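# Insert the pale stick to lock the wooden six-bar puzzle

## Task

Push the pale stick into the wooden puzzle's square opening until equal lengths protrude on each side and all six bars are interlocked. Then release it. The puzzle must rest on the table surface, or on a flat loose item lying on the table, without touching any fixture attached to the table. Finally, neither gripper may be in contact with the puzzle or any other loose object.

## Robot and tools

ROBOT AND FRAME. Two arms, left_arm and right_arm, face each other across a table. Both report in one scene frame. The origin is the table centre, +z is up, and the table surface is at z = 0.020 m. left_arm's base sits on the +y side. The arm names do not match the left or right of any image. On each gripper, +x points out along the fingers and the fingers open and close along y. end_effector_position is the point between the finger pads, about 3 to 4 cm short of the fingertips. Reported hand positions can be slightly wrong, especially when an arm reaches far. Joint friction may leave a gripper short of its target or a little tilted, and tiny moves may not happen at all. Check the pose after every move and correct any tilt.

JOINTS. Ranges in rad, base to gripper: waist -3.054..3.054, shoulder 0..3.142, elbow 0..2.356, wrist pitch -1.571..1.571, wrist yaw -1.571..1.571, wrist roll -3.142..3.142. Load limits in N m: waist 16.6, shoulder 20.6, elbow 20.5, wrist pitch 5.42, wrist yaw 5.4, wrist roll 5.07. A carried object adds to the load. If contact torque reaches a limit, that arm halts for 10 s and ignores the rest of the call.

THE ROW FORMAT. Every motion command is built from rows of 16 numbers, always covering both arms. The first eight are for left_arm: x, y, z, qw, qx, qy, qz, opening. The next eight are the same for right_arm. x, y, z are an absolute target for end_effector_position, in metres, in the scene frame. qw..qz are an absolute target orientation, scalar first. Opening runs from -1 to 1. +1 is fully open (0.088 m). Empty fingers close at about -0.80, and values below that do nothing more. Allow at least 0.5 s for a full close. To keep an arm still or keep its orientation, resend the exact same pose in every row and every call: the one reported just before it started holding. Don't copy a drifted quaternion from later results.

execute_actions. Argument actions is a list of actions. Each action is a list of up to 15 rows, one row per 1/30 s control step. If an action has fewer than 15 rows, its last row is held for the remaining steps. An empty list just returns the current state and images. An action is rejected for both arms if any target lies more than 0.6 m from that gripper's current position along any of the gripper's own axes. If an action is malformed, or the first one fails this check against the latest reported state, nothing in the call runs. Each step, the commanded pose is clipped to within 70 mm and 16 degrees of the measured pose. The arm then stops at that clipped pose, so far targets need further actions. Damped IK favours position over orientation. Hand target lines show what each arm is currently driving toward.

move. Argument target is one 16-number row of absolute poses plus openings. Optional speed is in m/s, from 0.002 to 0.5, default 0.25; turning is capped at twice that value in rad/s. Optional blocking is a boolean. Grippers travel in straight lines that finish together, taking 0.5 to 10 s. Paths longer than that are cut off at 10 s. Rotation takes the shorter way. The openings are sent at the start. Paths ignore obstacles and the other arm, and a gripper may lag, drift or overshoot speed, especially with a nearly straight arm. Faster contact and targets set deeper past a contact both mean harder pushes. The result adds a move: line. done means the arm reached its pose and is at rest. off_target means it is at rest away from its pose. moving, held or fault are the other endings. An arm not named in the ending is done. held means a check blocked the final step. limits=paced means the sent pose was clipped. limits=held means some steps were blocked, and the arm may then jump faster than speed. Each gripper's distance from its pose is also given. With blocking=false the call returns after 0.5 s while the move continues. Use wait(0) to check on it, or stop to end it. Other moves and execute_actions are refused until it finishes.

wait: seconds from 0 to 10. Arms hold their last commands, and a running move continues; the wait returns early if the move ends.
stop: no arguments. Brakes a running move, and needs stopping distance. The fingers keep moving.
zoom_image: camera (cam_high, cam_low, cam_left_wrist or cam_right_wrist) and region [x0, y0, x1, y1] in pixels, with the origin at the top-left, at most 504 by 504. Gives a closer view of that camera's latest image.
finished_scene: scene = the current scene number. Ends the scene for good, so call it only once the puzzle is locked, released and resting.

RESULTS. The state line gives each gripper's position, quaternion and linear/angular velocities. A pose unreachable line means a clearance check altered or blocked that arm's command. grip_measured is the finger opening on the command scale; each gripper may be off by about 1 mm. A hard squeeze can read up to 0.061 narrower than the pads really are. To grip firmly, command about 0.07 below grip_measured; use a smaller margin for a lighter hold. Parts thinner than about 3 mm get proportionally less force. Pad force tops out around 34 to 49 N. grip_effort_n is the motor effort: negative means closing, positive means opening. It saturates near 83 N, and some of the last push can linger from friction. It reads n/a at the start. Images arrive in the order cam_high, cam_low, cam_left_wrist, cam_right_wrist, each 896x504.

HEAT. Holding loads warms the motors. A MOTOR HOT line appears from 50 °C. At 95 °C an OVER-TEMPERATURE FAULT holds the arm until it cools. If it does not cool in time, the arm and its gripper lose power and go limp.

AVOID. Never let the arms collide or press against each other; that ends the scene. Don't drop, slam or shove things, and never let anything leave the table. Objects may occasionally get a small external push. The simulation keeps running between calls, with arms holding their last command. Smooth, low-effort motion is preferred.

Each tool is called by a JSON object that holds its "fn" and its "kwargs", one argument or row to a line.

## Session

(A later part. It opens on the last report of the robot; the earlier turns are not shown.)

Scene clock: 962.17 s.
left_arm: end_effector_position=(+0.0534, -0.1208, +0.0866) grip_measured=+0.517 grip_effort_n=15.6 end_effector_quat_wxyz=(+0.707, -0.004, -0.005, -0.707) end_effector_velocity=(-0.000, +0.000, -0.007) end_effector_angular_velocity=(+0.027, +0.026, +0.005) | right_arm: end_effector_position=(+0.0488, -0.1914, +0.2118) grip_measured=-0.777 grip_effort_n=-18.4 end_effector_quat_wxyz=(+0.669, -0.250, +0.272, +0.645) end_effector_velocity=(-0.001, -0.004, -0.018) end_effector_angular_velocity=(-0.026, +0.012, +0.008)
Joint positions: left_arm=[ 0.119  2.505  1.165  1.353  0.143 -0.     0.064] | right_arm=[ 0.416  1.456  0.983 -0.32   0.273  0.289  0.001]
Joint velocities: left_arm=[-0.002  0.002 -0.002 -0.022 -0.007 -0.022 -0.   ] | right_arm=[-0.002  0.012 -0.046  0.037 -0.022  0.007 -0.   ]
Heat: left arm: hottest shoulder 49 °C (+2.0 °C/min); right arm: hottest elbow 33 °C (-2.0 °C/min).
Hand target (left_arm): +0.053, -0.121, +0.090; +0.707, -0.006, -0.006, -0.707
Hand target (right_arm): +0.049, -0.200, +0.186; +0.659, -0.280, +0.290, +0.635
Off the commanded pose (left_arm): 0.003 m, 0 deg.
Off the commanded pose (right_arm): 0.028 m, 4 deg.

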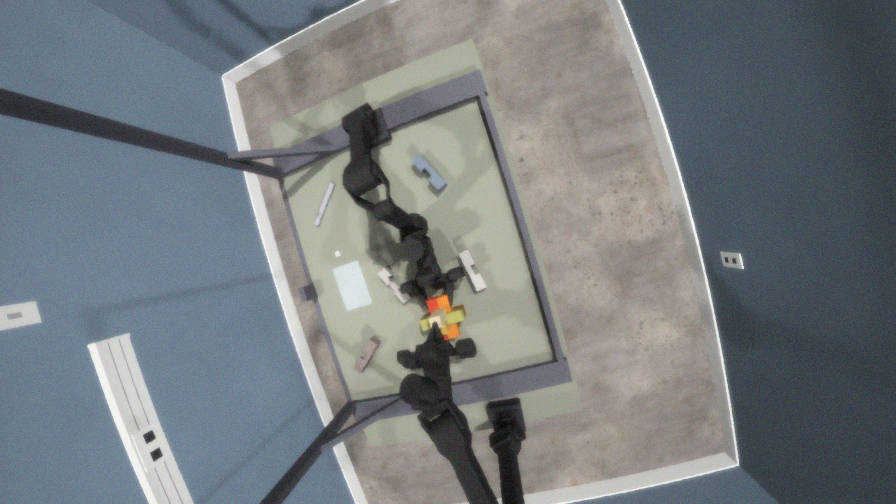

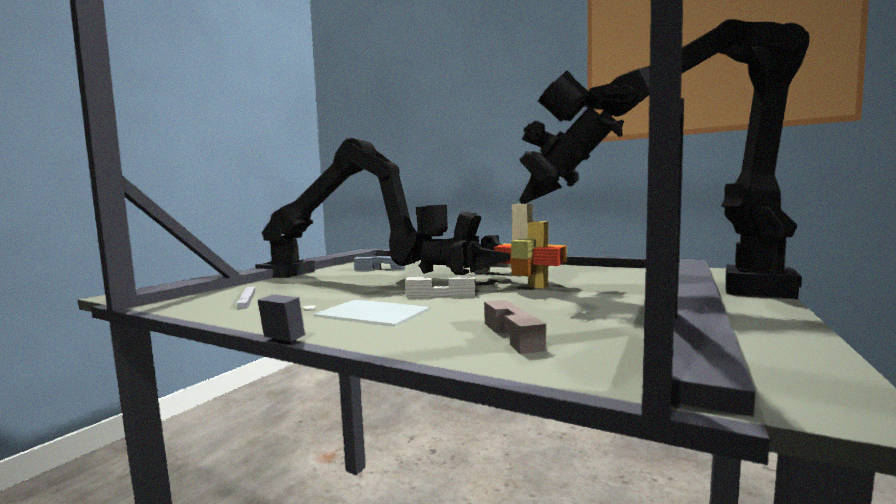

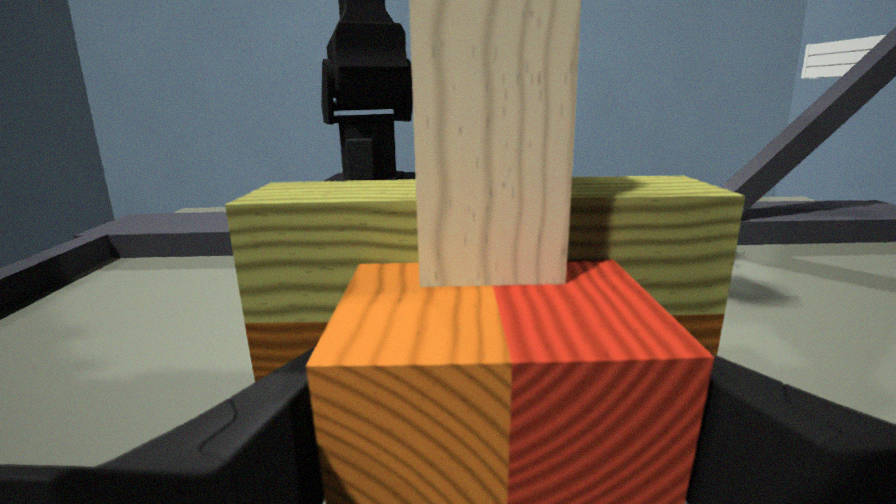

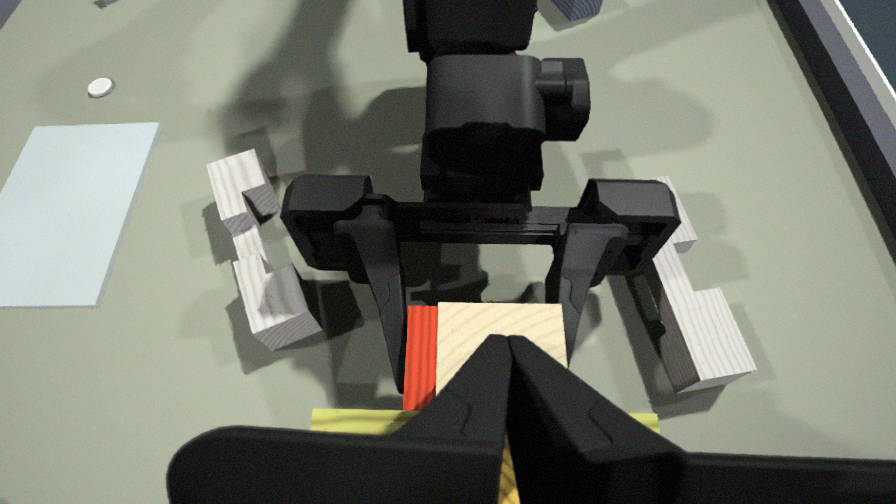

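{"fn": "execute_actions", "kwargs": {
  "actions": [
    [[0.053,-0.121,0.090,0.7071,-0.0062,-0.0062,-0.7071,0.520,0.049,-0.199,0.1844,0.6584,-0.2798,0.2898,0.6358,-0.78],[0.053,-0.121,0.090,0.7071,-0.0062,-0.0062,-0.7071,0.520,0.049,-0.199,0.1838,0.6583,-0.2799,0.2899,0.6357,-0.78],[0.053,-0.121,0.090,0.7071,-0.0062,-0.0062,-0.7071,0.520,0.049,-0.199,0.1832,0.6583,-0.28,0.29,0.6357,-0.78],[0.053,-0.121,0.090,0.7071,-0.0062,-0.0062,-0.7071,0.520,0.049,-0.199,0.1826,0.6582,-0.2801,0.2901,0.6356,-0.78],[0.053,-0.121,0.090,0.7071,-0.0062,-0.0062,-0.7071,0.520,0.049,-0.199,0.182,0.6582,-0.2802,0.2902,0.6356,-0.78],[0.053,-0.121,0.090,0.7071,-0.0062,-0.0062,-0.7071,0.520,0.049,-0.199,0.1814,0.6581,-0.2803,0.2903,0.6356,-0.78],[0.053,-0.121,0.090,0.7071,-0.0062,-0.0062,-0.7071,0.520,0.049,-0.199,0.1808,0.6581,-0.2804,0.2904,0.6355,-0.78],[0.053,-0.121,0.090,0.7071,-0.0062,-0.0062,-0.7071,0.520,0.049,-0.199,0.1802,0.6581,-0.2805,0.2905,0.6355,-0.78],[0.053,-0.121,0.090,0.7071,-0.0062,-0.0062,-0.7071,0.520,0.049,-0.199,0.1796,0.658,-0.2806,0.2906,0.6354,-0.78],[0.053,-0.121,0.090,0.7071,-0.0062,-0.0062,-0.7071,0.520,0.049,-0.199,0.179,0.658,-0.2807,0.2907,0.6354,-0.78],[0.053,-0.121,0.090,0.7071,-0.0062,-0.0062,-0.7071,0.520,0.049,-0.199,0.1784,0.6579,-0.2808,0.2908,0.6354,-0.78],[0.053,-0.121,0.090,0.7071,-0.0062,-0.0062,-0.7071,0.520,0.049,-0.199,0.1778,0.6579,-0.2809,0.2909,0.6353,-0.78],[0.053,-0.121,0.090,0.7071,-0.0062,-0.0062,-0.7071,0.520,0.049,-0.199,0.1772,0.6578,-0.281,0.291,0.6353,-0.78],[0.053,-0.121,0.090,0.7071,-0.0062,-0.0062,-0.7071,0.520,0.049,-0.199,0.1766,0.6578,-0.2811,0.2911,0.6352,-0.78],[0.053,-0.121,0.090,0.7071,-0.0062,-0.0062,-0.7071,0.520,0.049,-0.199,0.176,0.6578,-0.2812,0.2912,0.6352,-0.78]],
    [[0.053,-0.121,0.090,0.7071,-0.0062,-0.0062,-0.7071,0.520,0.049,-0.199,0.1754,0.6577,-0.2813,0.2913,0.6351,-0.78],[0.053,-0.121,0.090,0.7071,-0.0062,-0.0062,-0.7071,0.520,0.049,-0.199,0.1748,0.6577,-0.2814,0.2914,0.6351,-0.78],[0.053,-0.121,0.090,0.7071,-0.0062,-0.0062,-0.7071,0.520,0.049,-0.199,0.1742,0.6576,-0.2815,0.2915,0.6351,-0.78],[0.053,-0.121,0.090,0.7071,-0.0062,-0.0062,-0.7071,0.520,0.049,-0.199,0.1736,0.6576,-0.2816,0.2916,0.635,-0.78],[0.053,-0.121,0.090,0.7071,-0.0062,-0.0062,-0.7071,0.520,0.049,-0.199,0.173,0.6575,-0.2817,0.2917,0.635,-0.78],[0.053,-0.121,0.090,0.7071,-0.0062,-0.0062,-0.7071,0.520,0.049,-0.199,0.1724,0.6575,-0.2818,0.2918,0.6349,-0.78],[0.053,-0.121,0.090,0.7071,-0.0062,-0.0062,-0.7071,0.520,0.049,-0.199,0.1718,0.6575,-0.2819,0.2919,0.6349,-0.78],[0.053,-0.121,0.090,0.7071,-0.0062,-0.0062,-0.7071,0.520,0.049,-0.199,0.1712,0.6574,-0.282,0.292,0.6348,-0.78],[0.053,-0.121,0.090,0.7071,-0.0062,-0.0062,-0.7071,0.520,0.049,-0.199,0.1706,0.6574,-0.2821,0.2921,0.6348,-0.78],[0.053,-0.121,0.090,0.7071,-0.0062,-0.0062,-0.7071,0.520,0.049,-0.199,0.170,0.6573,-0.2822,0.2922,0.6348,-0.78],[0.053,-0.121,0.090,0.7071,-0.0062,-0.0062,-0.7071,0.520,0.049,-0.199,0.1694,0.6573,-0.2823,0.2923,0.6347,-0.78],[0.053,-0.121,0.090,0.7071,-0.0062,-0.0062,-0.7071,0.520,0.049,-0.199,0.1688,0.6572,-0.2824,0.2924,0.6347,-0.78],[0.053,-0.121,0.090,0.7071,-0.0062,-0.0062,-0.7071,0.520,0.049,-0.199,0.1682,0.6572,-0.2825,0.2925,0.6346,-0.78],[0.053,-0.121,0.090,0.7071,-0.0062,-0.0062,-0.7071,0.520,0.049,-0.199,0.1676,0.6572,-0.2825,0.2926,0.6346,-0.78],[0.053,-0.121,0.090,0.7071,-0.0062,-0.0062,-0.7071,0.520,0.049,-0.199,0.167,0.6572,-0.2825,0.2926,0.6346,-0.78]]
  ]
}}

{"fn": "zoom_image", "kwargs": {
  "camera": "cam_low",
  "region": [470, 130, 590, 300]
}}

Scene clock: 978.97 s.
left_arm: end_effector_position=(+0.0534, -0.1208, +0.0866) grip_measured=+0.517 grip_effort_n=15.6 end_effector_quat_wxyz=(+0.707, -0.004, -0.005, -0.707) end_effector_velocity=(+0.002, +0.002, -0.009) end_effector_angular_velocity=(+0.031, +0.012, +0.010) | right_arm: end_effector_position=(+0.0487, -0.1907, +0.1937) grip_measured=-0.777 grip_effort_n=-18.4 end_effector_quat_wxyz=(+0.668, -0.253, +0.275, +0.643) end_effector_velocity=(+0.001, -0.003, -0.021) end_effector_angular_velocity=(-0.022, +0.003, -0.002)
Joint positions: left_arm=[ 0.119  2.505  1.165  1.353  0.143 -0.     0.064] | right_arm=[ 0.415  1.482  0.938 -0.259  0.27   0.29   0.001]
Joint velocities: left_arm=[ 0.002  0.002 -0.007 -0.022 -0.007 -0.007  0.   ] | right_arm=[-0.002  0.022 -0.051  0.051 -0.007  0.007 -0.   ]
Heat: left arm: hottest shoulder 49 °C (+1.0 °C/min); right arm: hottest elbow 32 °C (-2.0 °C/min).
Hand target (left_arm): +0.053, -0.121, +0.090; +0.707, -0.006, -0.006, -0.707
Hand target (right_arm): +0.050, -0.200, +0.168; +0.658, -0.282, +0.293, +0.634
Off the commanded pose (left_arm): 0.003 m, 0 deg.
Off the commanded pose (right_arm): 0.028 m, 4 deg.

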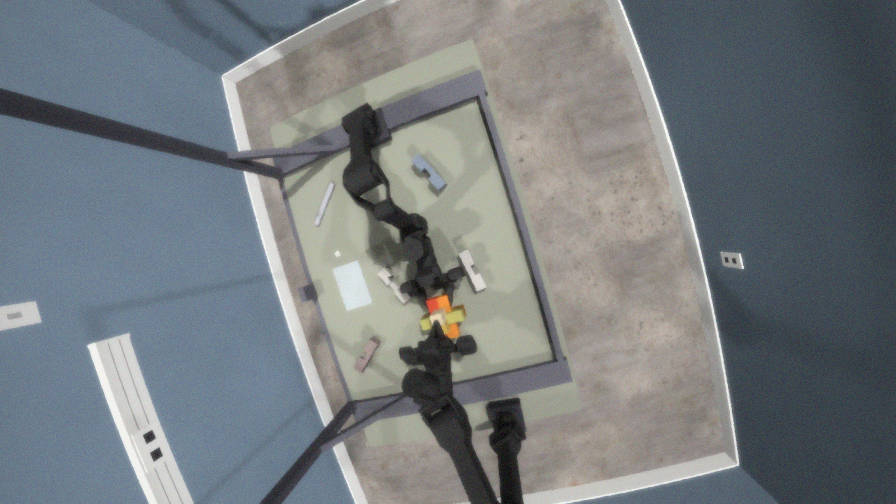

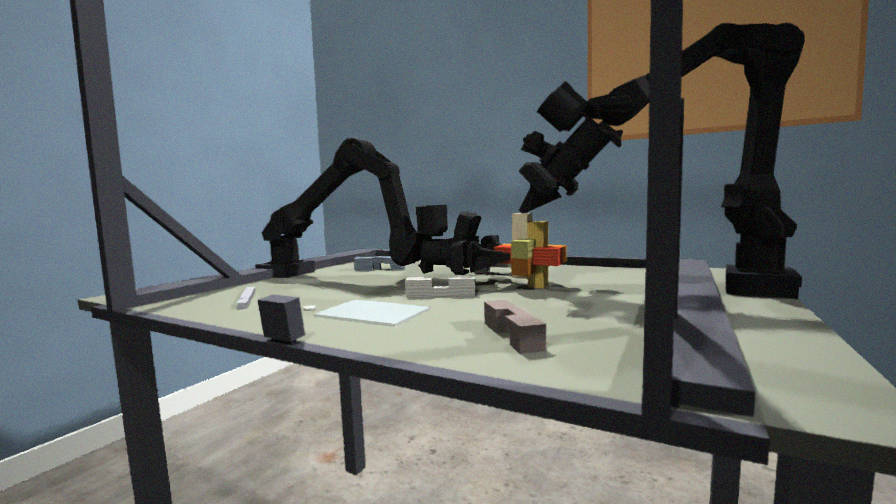

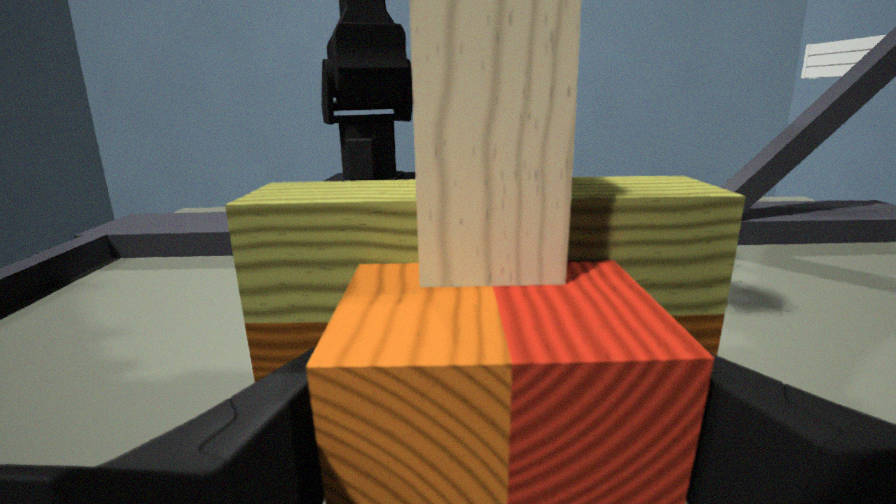

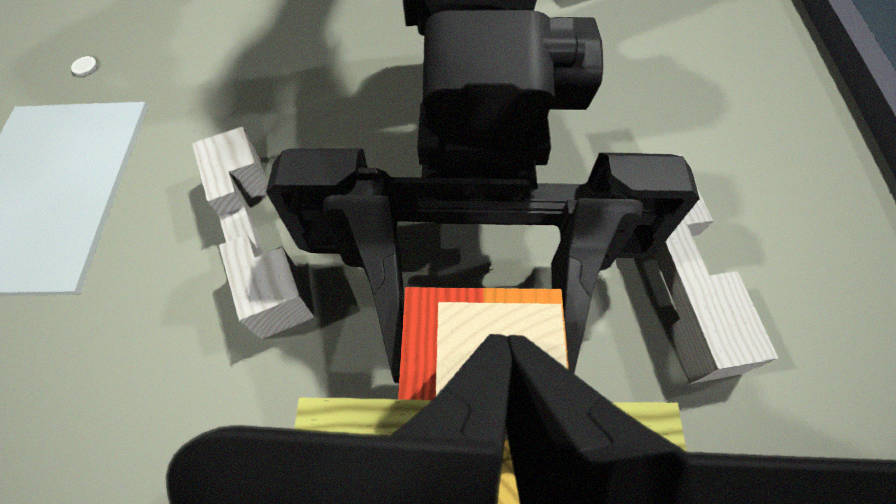

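Region (470, 130, 590, 300) of cam_low's 896x504 image, scaled by 2.965, with more detail than that image has; it fills the left 356 columns of this view, and the rest is white.

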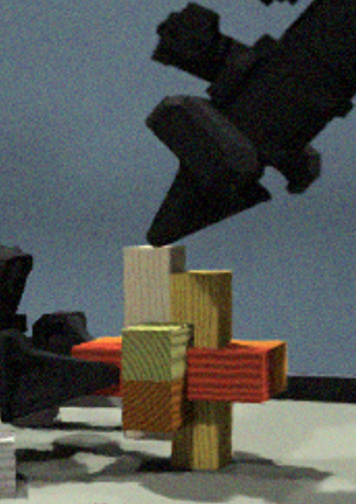

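{"fn": "execute_actions", "kwargs": {
  "actions": [
    [[0.053,-0.121,0.090,0.7071,-0.0062,-0.0062,-0.7071,0.520,0.049,-0.199,0.1664,0.6572,-0.2825,0.2926,0.6346,-0.78],[0.053,-0.121,0.090,0.7071,-0.0062,-0.0062,-0.7071,0.520,0.049,-0.199,0.1658,0.6572,-0.2825,0.2926,0.6346,-0.78],[0.053,-0.121,0.090,0.7071,-0.0062,-0.0062,-0.7071,0.520,0.049,-0.199,0.1652,0.6572,-0.2825,0.2926,0.6346,-0.78],[0.053,-0.121,0.090,0.7071,-0.0062,-0.0062,-0.7071,0.520,0.049,-0.199,0.1646,0.6572,-0.2825,0.2926,0.6346,-0.78],[0.053,-0.121,0.090,0.7071,-0.0062,-0.0062,-0.7071,0.520,0.049,-0.199,0.164,0.6572,-0.2825,0.2926,0.6346,-0.78],[0.053,-0.121,0.090,0.7071,-0.0062,-0.0062,-0.7071,0.520,0.049,-0.199,0.1634,0.6572,-0.2825,0.2926,0.6346,-0.78],[0.053,-0.121,0.090,0.7071,-0.0062,-0.0062,-0.7071,0.520,0.049,-0.199,0.1628,0.6572,-0.2825,0.2926,0.6346,-0.78],[0.053,-0.121,0.090,0.7071,-0.0062,-0.0062,-0.7071,0.520,0.049,-0.199,0.1622,0.6572,-0.2825,0.2926,0.6346,-0.78],[0.053,-0.121,0.090,0.7071,-0.0062,-0.0062,-0.7071,0.520,0.049,-0.199,0.1616,0.6572,-0.2825,0.2926,0.6346,-0.78],[0.053,-0.121,0.090,0.7071,-0.0062,-0.0062,-0.7071,0.520,0.049,-0.199,0.161,0.6572,-0.2825,0.2926,0.6346,-0.78],[0.053,-0.121,0.090,0.7071,-0.0062,-0.0062,-0.7071,0.520,0.049,-0.199,0.1604,0.6572,-0.2825,0.2926,0.6346,-0.78],[0.053,-0.121,0.090,0.7071,-0.0062,-0.0062,-0.7071,0.520,0.049,-0.199,0.1598,0.6572,-0.2825,0.2926,0.6346,-0.78],[0.053,-0.121,0.090,0.7071,-0.0062,-0.0062,-0.7071,0.520,0.049,-0.199,0.1592,0.6572,-0.2825,0.2926,0.6346,-0.78],[0.053,-0.121,0.090,0.7071,-0.0062,-0.0062,-0.7071,0.520,0.049,-0.199,0.1586,0.6572,-0.2825,0.2926,0.6346,-0.78],[0.053,-0.121,0.090,0.7071,-0.0062,-0.0062,-0.7071,0.520,0.049,-0.199,0.158,0.6572,-0.2825,0.2926,0.6346,-0.78]],
    [[0.053,-0.121,0.090,0.7071,-0.0062,-0.0062,-0.7071,0.520,0.049,-0.199,0.1575,0.6572,-0.2825,0.2926,0.6346,-0.78],[0.053,-0.121,0.090,0.7071,-0.0062,-0.0062,-0.7071,0.520,0.049,-0.199,0.157,0.6572,-0.2825,0.2926,0.6346,-0.78],[0.053,-0.121,0.090,0.7071,-0.0062,-0.0062,-0.7071,0.520,0.049,-0.199,0.1565,0.6572,-0.2825,0.2926,0.6346,-0.78],[0.053,-0.121,0.090,0.7071,-0.0062,-0.0062,-0.7071,0.520,0.049,-0.199,0.156,0.6572,-0.2825,0.2926,0.6346,-0.78],[0.053,-0.121,0.090,0.7071,-0.0062,-0.0062,-0.7071,0.520,0.049,-0.199,0.1555,0.6572,-0.2825,0.2926,0.6346,-0.78],[0.053,-0.121,0.090,0.7071,-0.0062,-0.0062,-0.7071,0.520,0.049,-0.199,0.155,0.6572,-0.2825,0.2926,0.6346,-0.78],[0.053,-0.121,0.090,0.7071,-0.0062,-0.0062,-0.7071,0.520,0.049,-0.199,0.1545,0.6572,-0.2825,0.2926,0.6346,-0.78],[0.053,-0.121,0.090,0.7071,-0.0062,-0.0062,-0.7071,0.520,0.049,-0.199,0.154,0.6572,-0.2825,0.2926,0.6346,-0.78],[0.053,-0.121,0.090,0.7071,-0.0062,-0.0062,-0.7071,0.520,0.049,-0.199,0.1535,0.6572,-0.2825,0.2926,0.6346,-0.78],[0.053,-0.121,0.090,0.7071,-0.0062,-0.0062,-0.7071,0.520,0.049,-0.199,0.153,0.6572,-0.2825,0.2926,0.6346,-0.78]]
  ]
}}

{"fn": "zoom_image", "kwargs": {
  "camera": "cam_low",
  "region": [470, 130, 590, 300]
}}

Scene clock: 994.50 s.
left_arm: end_effector_position=(+0.0534, -0.1208, +0.0866) grip_measured=+0.517 grip_effort_n=15.6 end_effector_quat_wxyz=(+0.707, -0.004, -0.005, -0.707) end_effector_velocity=(-0.003, -0.000, -0.001) end_effector_angular_velocity=(+0.007, -0.006, +0.000) | right_arm: end_effector_position=(+0.0487, -0.1901, +0.1770) grip_measured=-0.777 grip_effort_n=-18.4 end_effector_quat_wxyz=(+0.668, -0.255, +0.276, +0.642) end_effector_velocity=(+0.004, -0.005, -0.005) end_effector_angular_velocity=(-0.024, -0.019, -0.002)
Joint positions: left_arm=[ 0.119  2.505  1.165  1.353  0.143 -0.     0.064] | right_arm=[ 0.414  1.509  0.895 -0.193  0.269  0.291  0.001]
Joint velocities: left_arm=[-0.007 -0.002 -0.002 -0.007 -0.007  0.007  0.   ] | right_arm=[-0.002 -0.002 -0.007 -0.022  0.007 -0.007 -0.   ]
Heat: left arm: hottest shoulder 49 °C (+1.0 °C/min); right arm: hottest elbow 32 °C (-1.0 °C/min).
Hand target (left_arm): +0.053, -0.121, +0.090; +0.707, -0.006, -0.006, -0.707
Hand target (right_arm): +0.049, -0.200, +0.154; +0.658, -0.283, +0.293, +0.634
Off the commanded pose (left_arm): 0.003 m, 0 deg.
Off the commanded pose (right_arm): 0.026 m, 4 deg.

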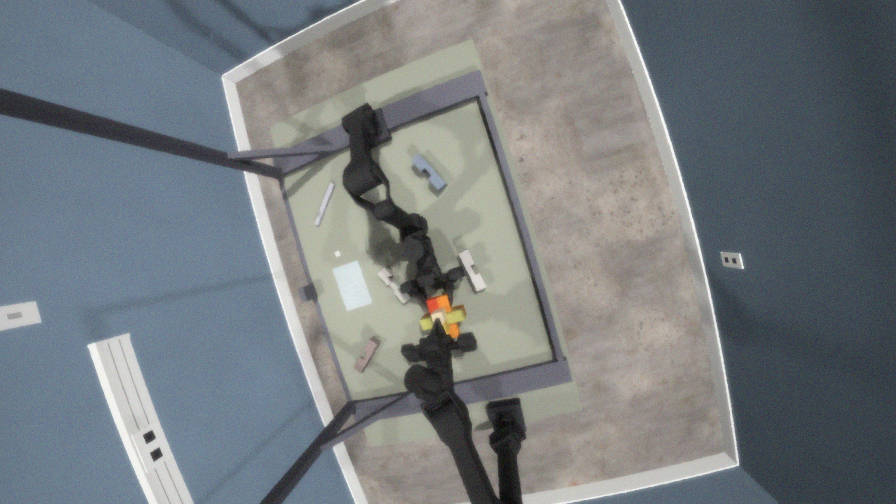

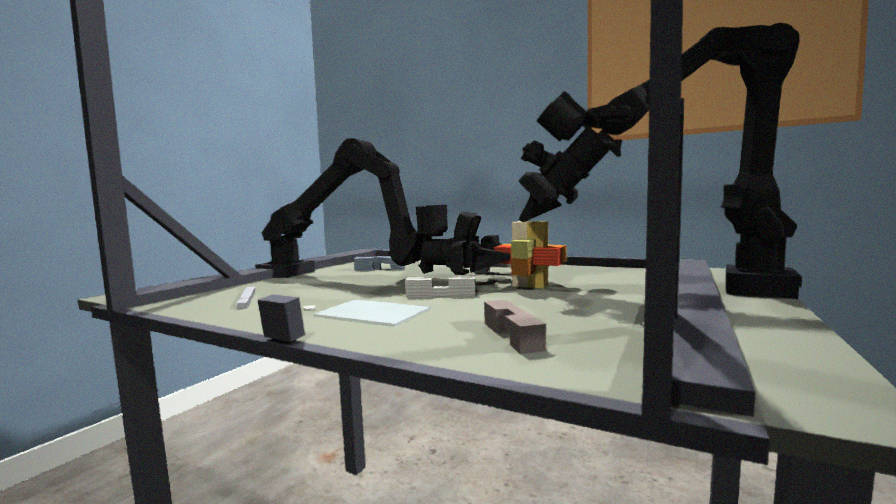

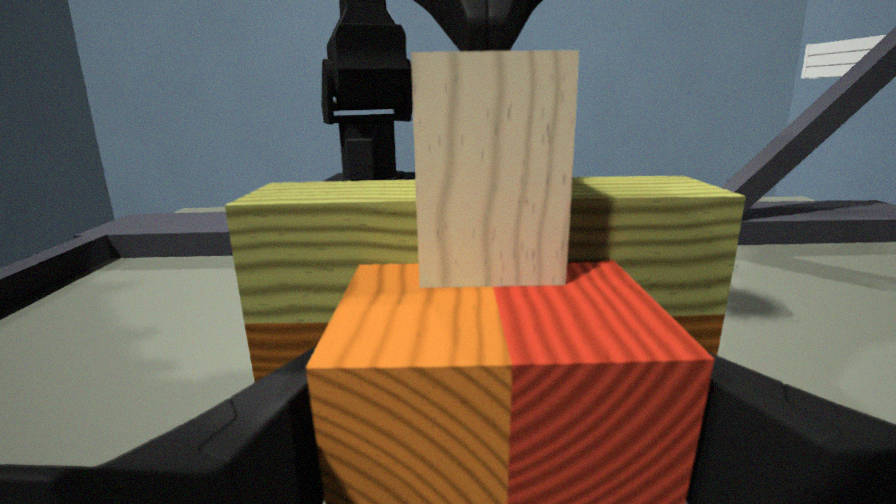

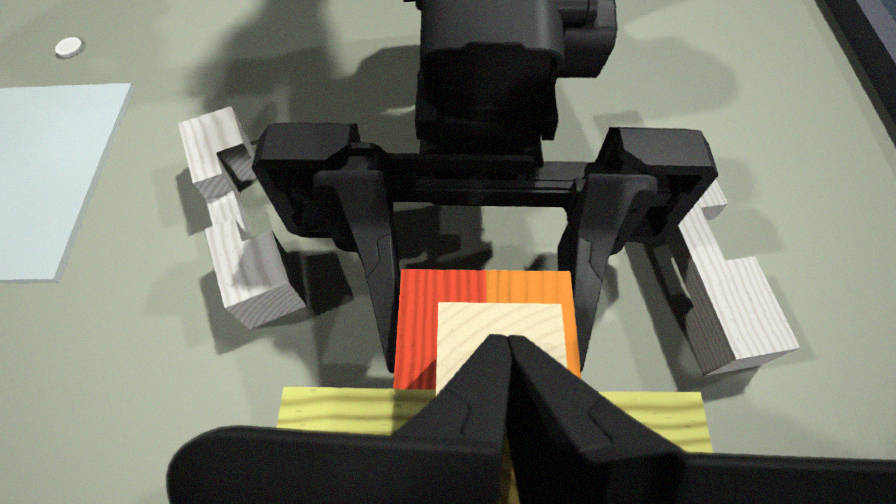

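Region (470, 130, 590, 300) of cam_low's 896x504 image, scaled by 2.965, with more detail than that image has; it fills the left 356 columns of this view, and the rest is white.

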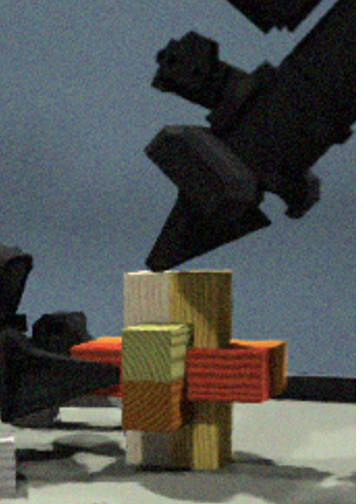

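{"fn": "zoom_image", "kwargs": {
  "camera": "cam_low",
  "region": [500, 205, 560, 295]
}}

Region (500, 205, 560, 295) of cam_low's 896x504 image, scaled by 5.600, with more detail than that image has.

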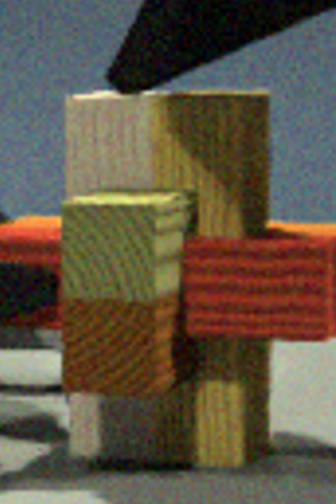

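{"fn": "execute_actions", "kwargs": {
  "actions": [
    [[0.053,-0.121,0.090,0.7071,-0.0062,-0.0062,-0.7071,0.520,0.049,-0.1992,0.1525,0.6572,-0.2825,0.2926,0.6346,-0.78],[0.053,-0.121,0.090,0.7071,-0.0062,-0.0062,-0.7071,0.520,0.049,-0.1994,0.152,0.6572,-0.2825,0.2926,0.6346,-0.78],[0.053,-0.121,0.090,0.7071,-0.0062,-0.0062,-0.7071,0.520,0.049,-0.1996,0.1515,0.6572,-0.2825,0.2926,0.6346,-0.78],[0.053,-0.121,0.090,0.7071,-0.0062,-0.0062,-0.7071,0.520,0.049,-0.1998,0.151,0.6572,-0.2825,0.2926,0.6346,-0.78],[0.053,-0.121,0.090,0.7071,-0.0062,-0.0062,-0.7071,0.520,0.049,-0.200,0.1505,0.6572,-0.2825,0.2926,0.6346,-0.78],[0.053,-0.121,0.090,0.7071,-0.0062,-0.0062,-0.7071,0.520,0.049,-0.2002,0.150,0.6572,-0.2825,0.2926,0.6346,-0.78],[0.053,-0.121,0.090,0.7071,-0.0062,-0.0062,-0.7071,0.520,0.049,-0.2004,0.1495,0.6572,-0.2825,0.2926,0.6346,-0.78],[0.053,-0.121,0.090,0.7071,-0.0062,-0.0062,-0.7071,0.520,0.049,-0.2006,0.149,0.6572,-0.2825,0.2926,0.6346,-0.78],[0.053,-0.121,0.090,0.7071,-0.0062,-0.0062,-0.7071,0.520,0.049,-0.2008,0.1485,0.6572,-0.2825,0.2926,0.6346,-0.78],[0.053,-0.121,0.090,0.7071,-0.0062,-0.0062,-0.7071,0.520,0.049,-0.201,0.148,0.6572,-0.2825,0.2926,0.6346,-0.78]]
  ]
}}

{"fn": "zoom_image", "kwargs": {
  "camera": "cam_low",
  "region": [500, 205, 560, 295]
}}

Scene clock: 1003.93 s.
left_arm: end_effector_position=(+0.0534, -0.1208, +0.0866) grip_measured=+0.517 grip_effort_n=15.6 end_effector_quat_wxyz=(+0.707, -0.004, -0.005, -0.707) end_effector_velocity=(+0.002, +0.000, -0.007) end_effector_angular_velocity=(+0.036, -0.002, +0.010) | right_arm: end_effector_position=(+0.0487, -0.1901, +0.1750) grip_measured=-0.777 grip_effort_n=-18.4 end_effector_quat_wxyz=(+0.669, -0.250, +0.275, +0.644) end_effector_velocity=(+0.002, -0.000, -0.003) end_effector_angular_velocity=(-0.005, -0.012, +0.013)
Joint positions: left_arm=[ 0.119  2.505  1.165  1.353  0.143 -0.     0.064] | right_arm=[ 0.414  1.509  0.881 -0.17   0.269  0.292  0.001]
Joint velocities: left_arm=[ 0.002 -0.002 -0.002 -0.037 -0.007  0.007 -0.   ] | right_arm=[-0.007  0.002 -0.007  0.007 -0.007 -0.022  0.   ]
Heat: left arm: hottest shoulder 50 °C (+2.0 °C/min); right arm: hottest elbow 32 °C (-1.0 °C/min). Fold the left arm in close to its base before you think long.
Hand target (left_arm): +0.053, -0.121, +0.090; +0.707, -0.006, -0.006, -0.707
Hand target (right_arm): +0.049, -0.202, +0.149; +0.658, -0.282, +0.293, +0.634
Off the commanded pose (left_arm): 0.003 m, 0 deg.
Off the commanded pose (right_arm): 0.029 m, 5 deg.
MOTOR HOT: a motor of the left arm reached 50 °C. Now the hottest motor of the left arm, joint 2 (shoulder), reports 50 °C. The temperature limit of the motors' drives, at which the controller stops that arm, is 95 °C. To cool a motor, set the load down, stop pushing, or move to a pose that needs little force.

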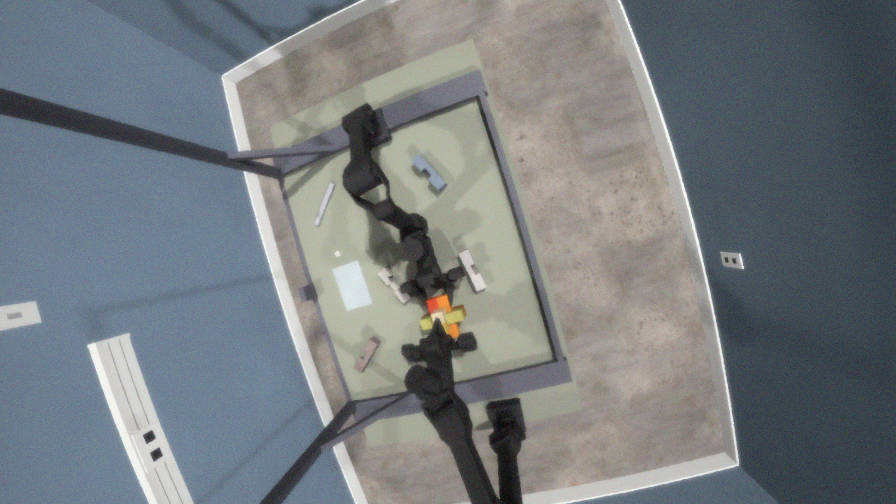

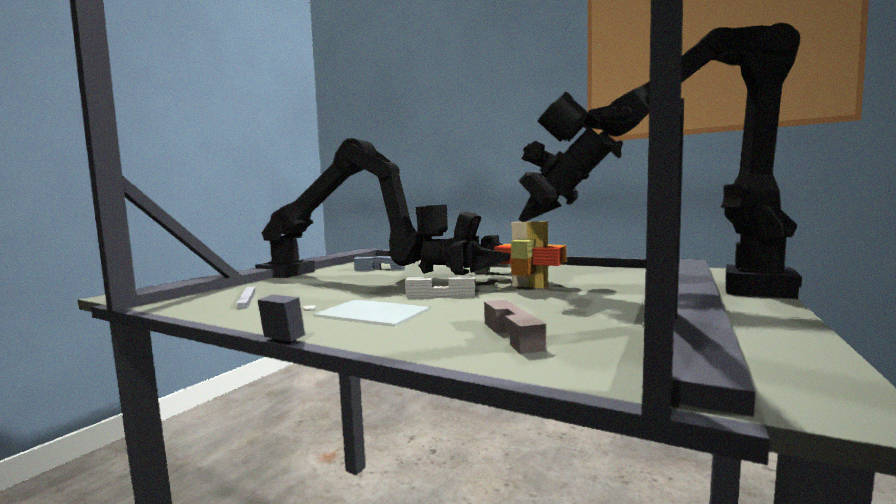

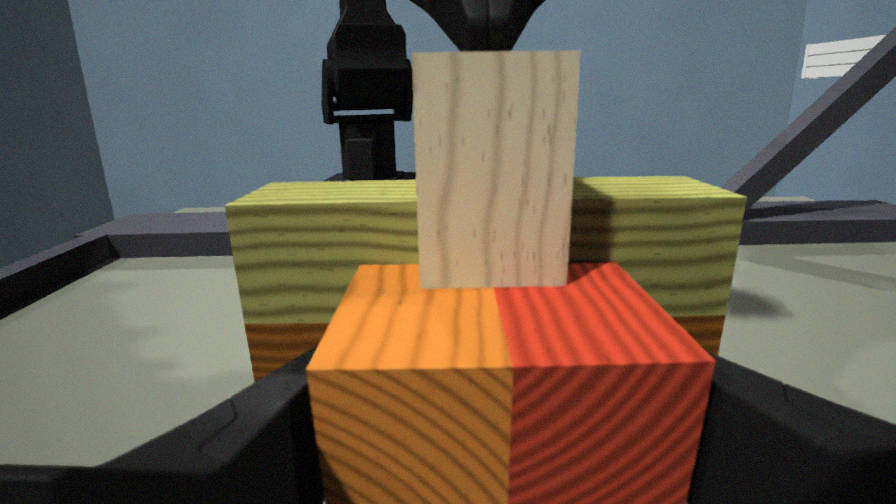

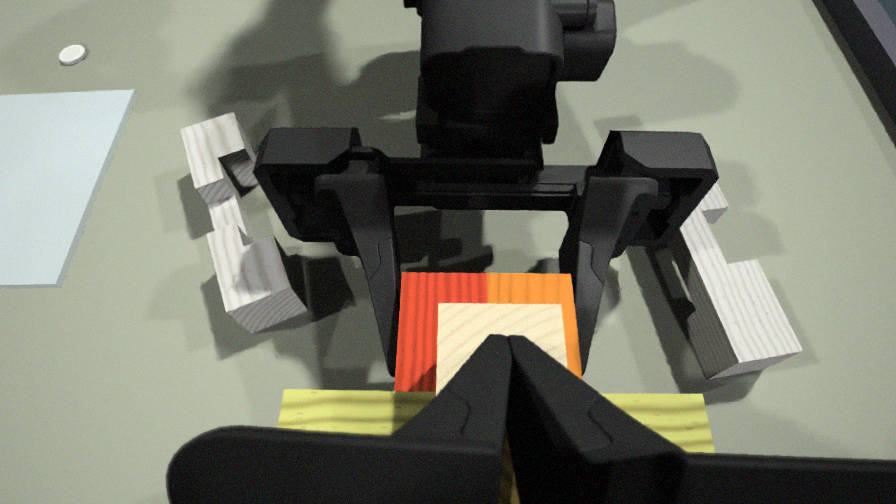

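Region (500, 205, 560, 295) of cam_low's 896x504 image, scaled by 5.600, with more detail than that image has.

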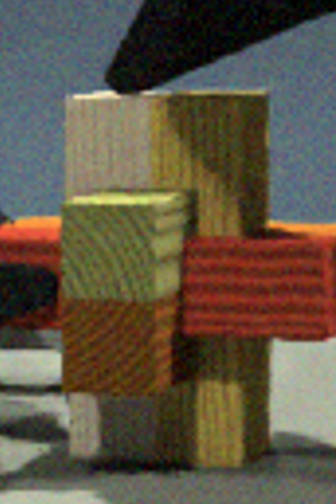

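{"fn": "execute_actions", "kwargs": {
  "actions": [
    [[0.053,-0.121,0.090,0.7071,-0.0062,-0.0062,-0.7071,0.54,0.049,-0.2003,0.150,0.6577,-0.2814,0.2914,0.6351,-0.78],[0.053,-0.121,0.090,0.7071,-0.0062,-0.0062,-0.7071,0.57,0.049,-0.1996,0.152,0.6582,-0.2803,0.2903,0.6356,-0.78],[0.053,-0.121,0.090,0.7071,-0.0062,-0.0062,-0.7071,0.60,0.049,-0.1989,0.154,0.6587,-0.2792,0.2891,0.636,-0.78],[0.053,-0.121,0.090,0.7071,-0.0062,-0.0062,-0.7071,0.63,0.049,-0.1982,0.156,0.6592,-0.2781,0.288,0.6365,-0.78],[0.053,-0.121,0.090,0.7071,-0.0062,-0.0062,-0.7071,0.66,0.049,-0.1975,0.158,0.6597,-0.2769,0.2868,0.637,-0.78],[0.053,-0.121,0.090,0.7071,-0.0062,-0.0062,-0.7071,0.69,0.049,-0.1968,0.160,0.6601,-0.2758,0.2857,0.6375,-0.78],[0.053,-0.121,0.090,0.7071,-0.0062,-0.0062,-0.7071,0.72,0.049,-0.1961,0.162,0.6606,-0.2747,0.2845,0.638,-0.78],[0.053,-0.121,0.090,0.7071,-0.0062,-0.0062,-0.7071,0.75,0.049,-0.1954,0.164,0.6611,-0.2736,0.2834,0.6384,-0.78],[0.053,-0.121,0.090,0.7071,-0.0062,-0.0062,-0.7071,0.78,0.049,-0.1947,0.166,0.6616,-0.2725,0.2822,0.6389,-0.78],[0.053,-0.121,0.090,0.7071,-0.0062,-0.0062,-0.7071,0.81,0.049,-0.194,0.168,0.6621,-0.2714,0.2811,0.6394,-0.78],[0.053,-0.121,0.090,0.7071,-0.0062,-0.0062,-0.7071,0.84,0.049,-0.1933,0.170,0.6626,-0.2702,0.2799,0.6399,-0.78],[0.053,-0.121,0.090,0.7071,-0.0062,-0.0062,-0.7071,0.85,0.049,-0.1926,0.172,0.6631,-0.2691,0.2788,0.6404,-0.78],[0.053,-0.121,0.090,0.7071,-0.0062,-0.0062,-0.7071,0.85,0.049,-0.1919,0.174,0.6636,-0.268,0.2776,0.6408,-0.78],[0.053,-0.121,0.090,0.7071,-0.0062,-0.0062,-0.7071,0.85,0.049,-0.1912,0.176,0.6641,-0.2669,0.2765,0.6413,-0.78],[0.053,-0.121,0.090,0.7071,-0.0062,-0.0062,-0.7071,0.85,0.049,-0.1905,0.178,0.6646,-0.2658,0.2753,0.6418,-0.78]],
    [[0.053,-0.119,0.090,0.7071,-0.0062,-0.0062,-0.7071,0.85,0.049,-0.190,0.180,0.6646,-0.2658,0.2753,0.6418,-0.78],[0.053,-0.117,0.090,0.7071,-0.0062,-0.0062,-0.7071,0.85,0.049,-0.190,0.182,0.6646,-0.2658,0.2753,0.6418,-0.78],[0.053,-0.115,0.0905,0.7071,-0.0062,-0.0062,-0.7071,0.85,0.049,-0.190,0.184,0.6646,-0.2658,0.2753,0.6418,-0.78],[0.053,-0.112,0.091,0.7071,-0.0062,-0.0062,-0.7071,0.85,0.049,-0.190,0.187,0.6646,-0.2658,0.2753,0.6418,-0.78],[0.053,-0.109,0.0915,0.7071,-0.0062,-0.0062,-0.7071,0.85,0.049,-0.190,0.190,0.6646,-0.2658,0.2753,0.6418,-0.78],[0.053,-0.106,0.092,0.7071,-0.0062,-0.0062,-0.7071,0.85,0.049,-0.190,0.193,0.6646,-0.2658,0.2753,0.6418,-0.78],[0.053,-0.103,0.0925,0.7071,-0.0062,-0.0062,-0.7071,0.85,0.049,-0.190,0.196,0.6646,-0.2658,0.2753,0.6418,-0.78],[0.053,-0.100,0.093,0.7071,-0.0062,-0.0062,-0.7071,0.85,0.049,-0.190,0.199,0.6646,-0.2658,0.2753,0.6418,-0.78],[0.053,-0.097,0.0935,0.7071,-0.0062,-0.0062,-0.7071,0.85,0.049,-0.190,0.202,0.6646,-0.2658,0.2753,0.6418,-0.78],[0.053,-0.094,0.094,0.7071,-0.0062,-0.0062,-0.7071,0.85,0.049,-0.190,0.205,0.6646,-0.2658,0.2753,0.6418,-0.78],[0.053,-0.091,0.0945,0.7071,-0.0062,-0.0062,-0.7071,0.85,0.049,-0.190,0.208,0.6646,-0.2658,0.2753,0.6418,-0.78],[0.053,-0.088,0.095,0.7071,-0.0062,-0.0062,-0.7071,0.85,0.049,-0.190,0.211,0.6646,-0.2658,0.2753,0.6418,-0.78],[0.053,-0.085,0.0955,0.7071,-0.0062,-0.0062,-0.7071,0.85,0.049,-0.190,0.214,0.6646,-0.2658,0.2753,0.6418,-0.78],[0.053,-0.082,0.096,0.7071,-0.0062,-0.0062,-0.7071,0.85,0.049,-0.190,0.217,0.6646,-0.2658,0.2753,0.6418,-0.78],[0.053,-0.079,0.0965,0.7071,-0.0062,-0.0062,-0.7071,0.85,0.049,-0.190,0.220,0.6646,-0.2658,0.2753,0.6418,-0.78]]
  ]
}}

Scene clock: 1021.57 s.
left_arm: end_effector_position=(+0.0519, -0.0883, +0.0875) grip_measured=+0.847 grip_effort_n=16.0 end_effector_quat_wxyz=(+0.707, -0.002, -0.002, -0.707) end_effector_velocity=(+0.003, +0.087, +0.022) end_effector_angular_velocity=(+0.002, +0.022, +0.015) | right_arm: end_effector_position=(+0.0492, -0.1917, +0.2060) grip_measured=-0.777 grip_effort_n=-18.4 end_effector_quat_wxyz=(+0.664, -0.271, +0.278, +0.639) end_effector_velocity=(-0.003, +0.007, +0.104) end_effector_angular_velocity=(+0.051, +0.029, -0.003)
Joint positions: left_arm=[ 0.127  2.445  1.006  1.444  0.151 -0.     0.08 ] | right_arm=[ 0.414  1.48   1.007 -0.363  0.269  0.278  0.001]
Joint velocities: left_arm=[ 0.037 -0.208 -0.422  0.212  0.022 -0.022 -0.   ] | right_arm=[-0.002 -0.095  0.305 -0.344 -0.007  0.007 -0.   ]
Heat: left arm: hottest shoulder 50 °C (+1.0 °C/min); right arm: hottest elbow 31 °C (-2.0 °C/min). Fold the left arm in close to its base before you think long.
Hand target (left_arm): +0.053, -0.080, +0.097; +0.707, -0.006, -0.006, -0.707
Hand target (right_arm): +0.049, -0.190, +0.220; +0.665, -0.265, +0.275, +0.642
Off the commanded pose (left_arm): 0.013 m, 1 deg.
Off the commanded pose (right_arm): 0.014 m, 1 deg.
MOTOR HOT: still on. Now the hottest motor of the left arm, joint 2 (shoulder), reports 50 °C; a drive's own limit is 95 °C.

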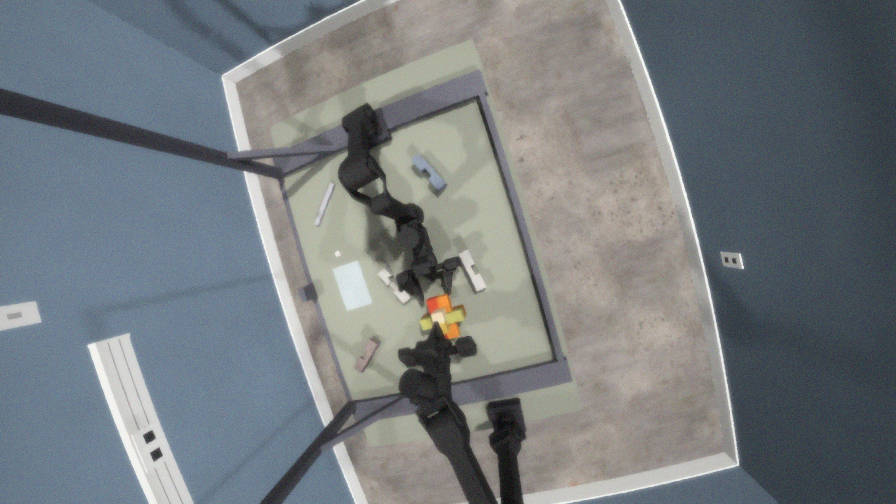

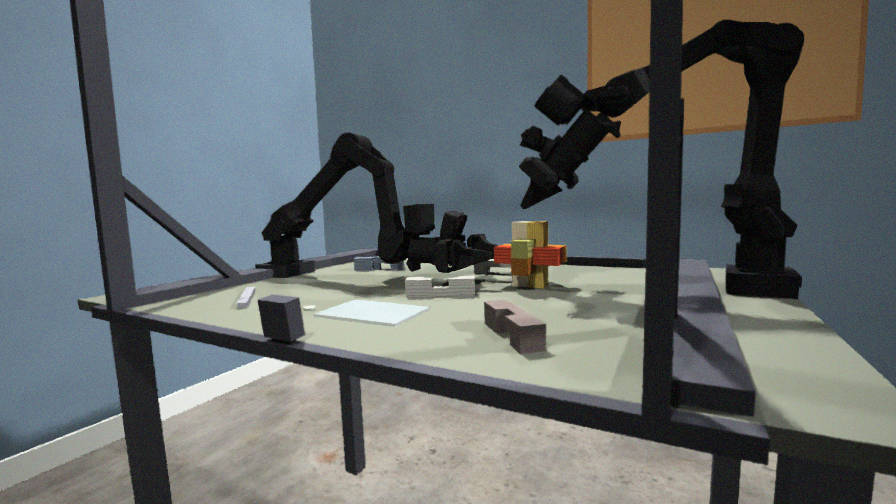

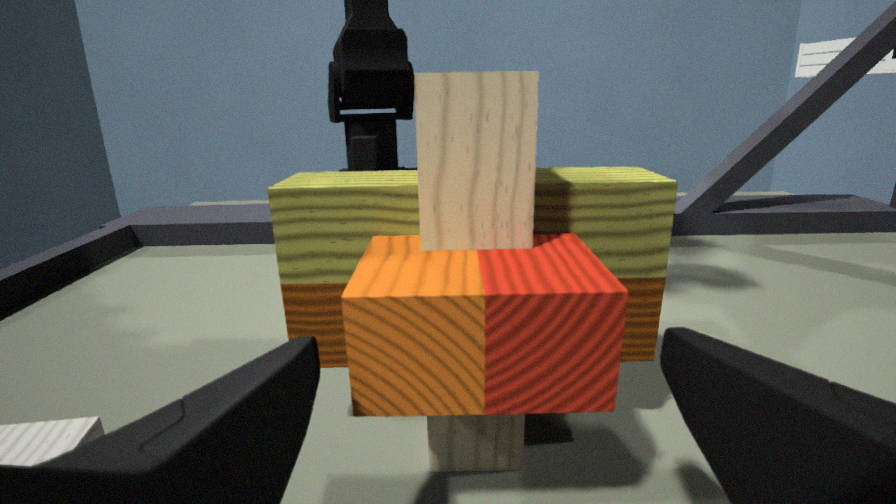

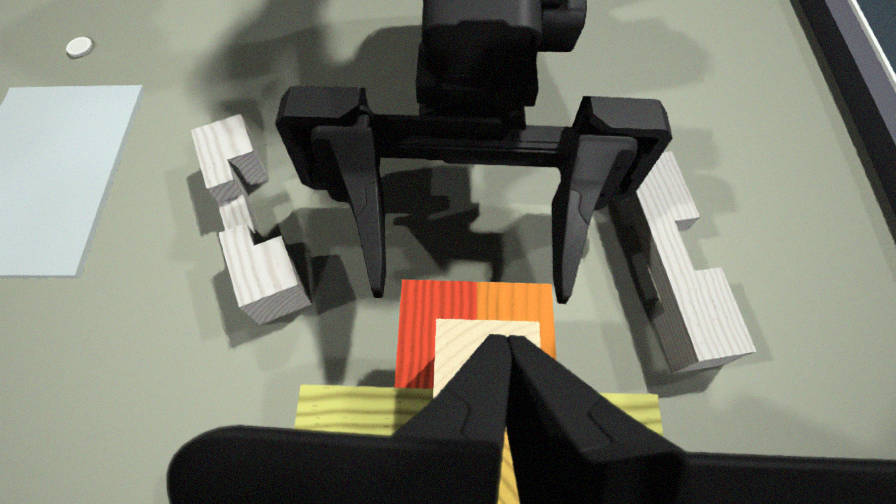

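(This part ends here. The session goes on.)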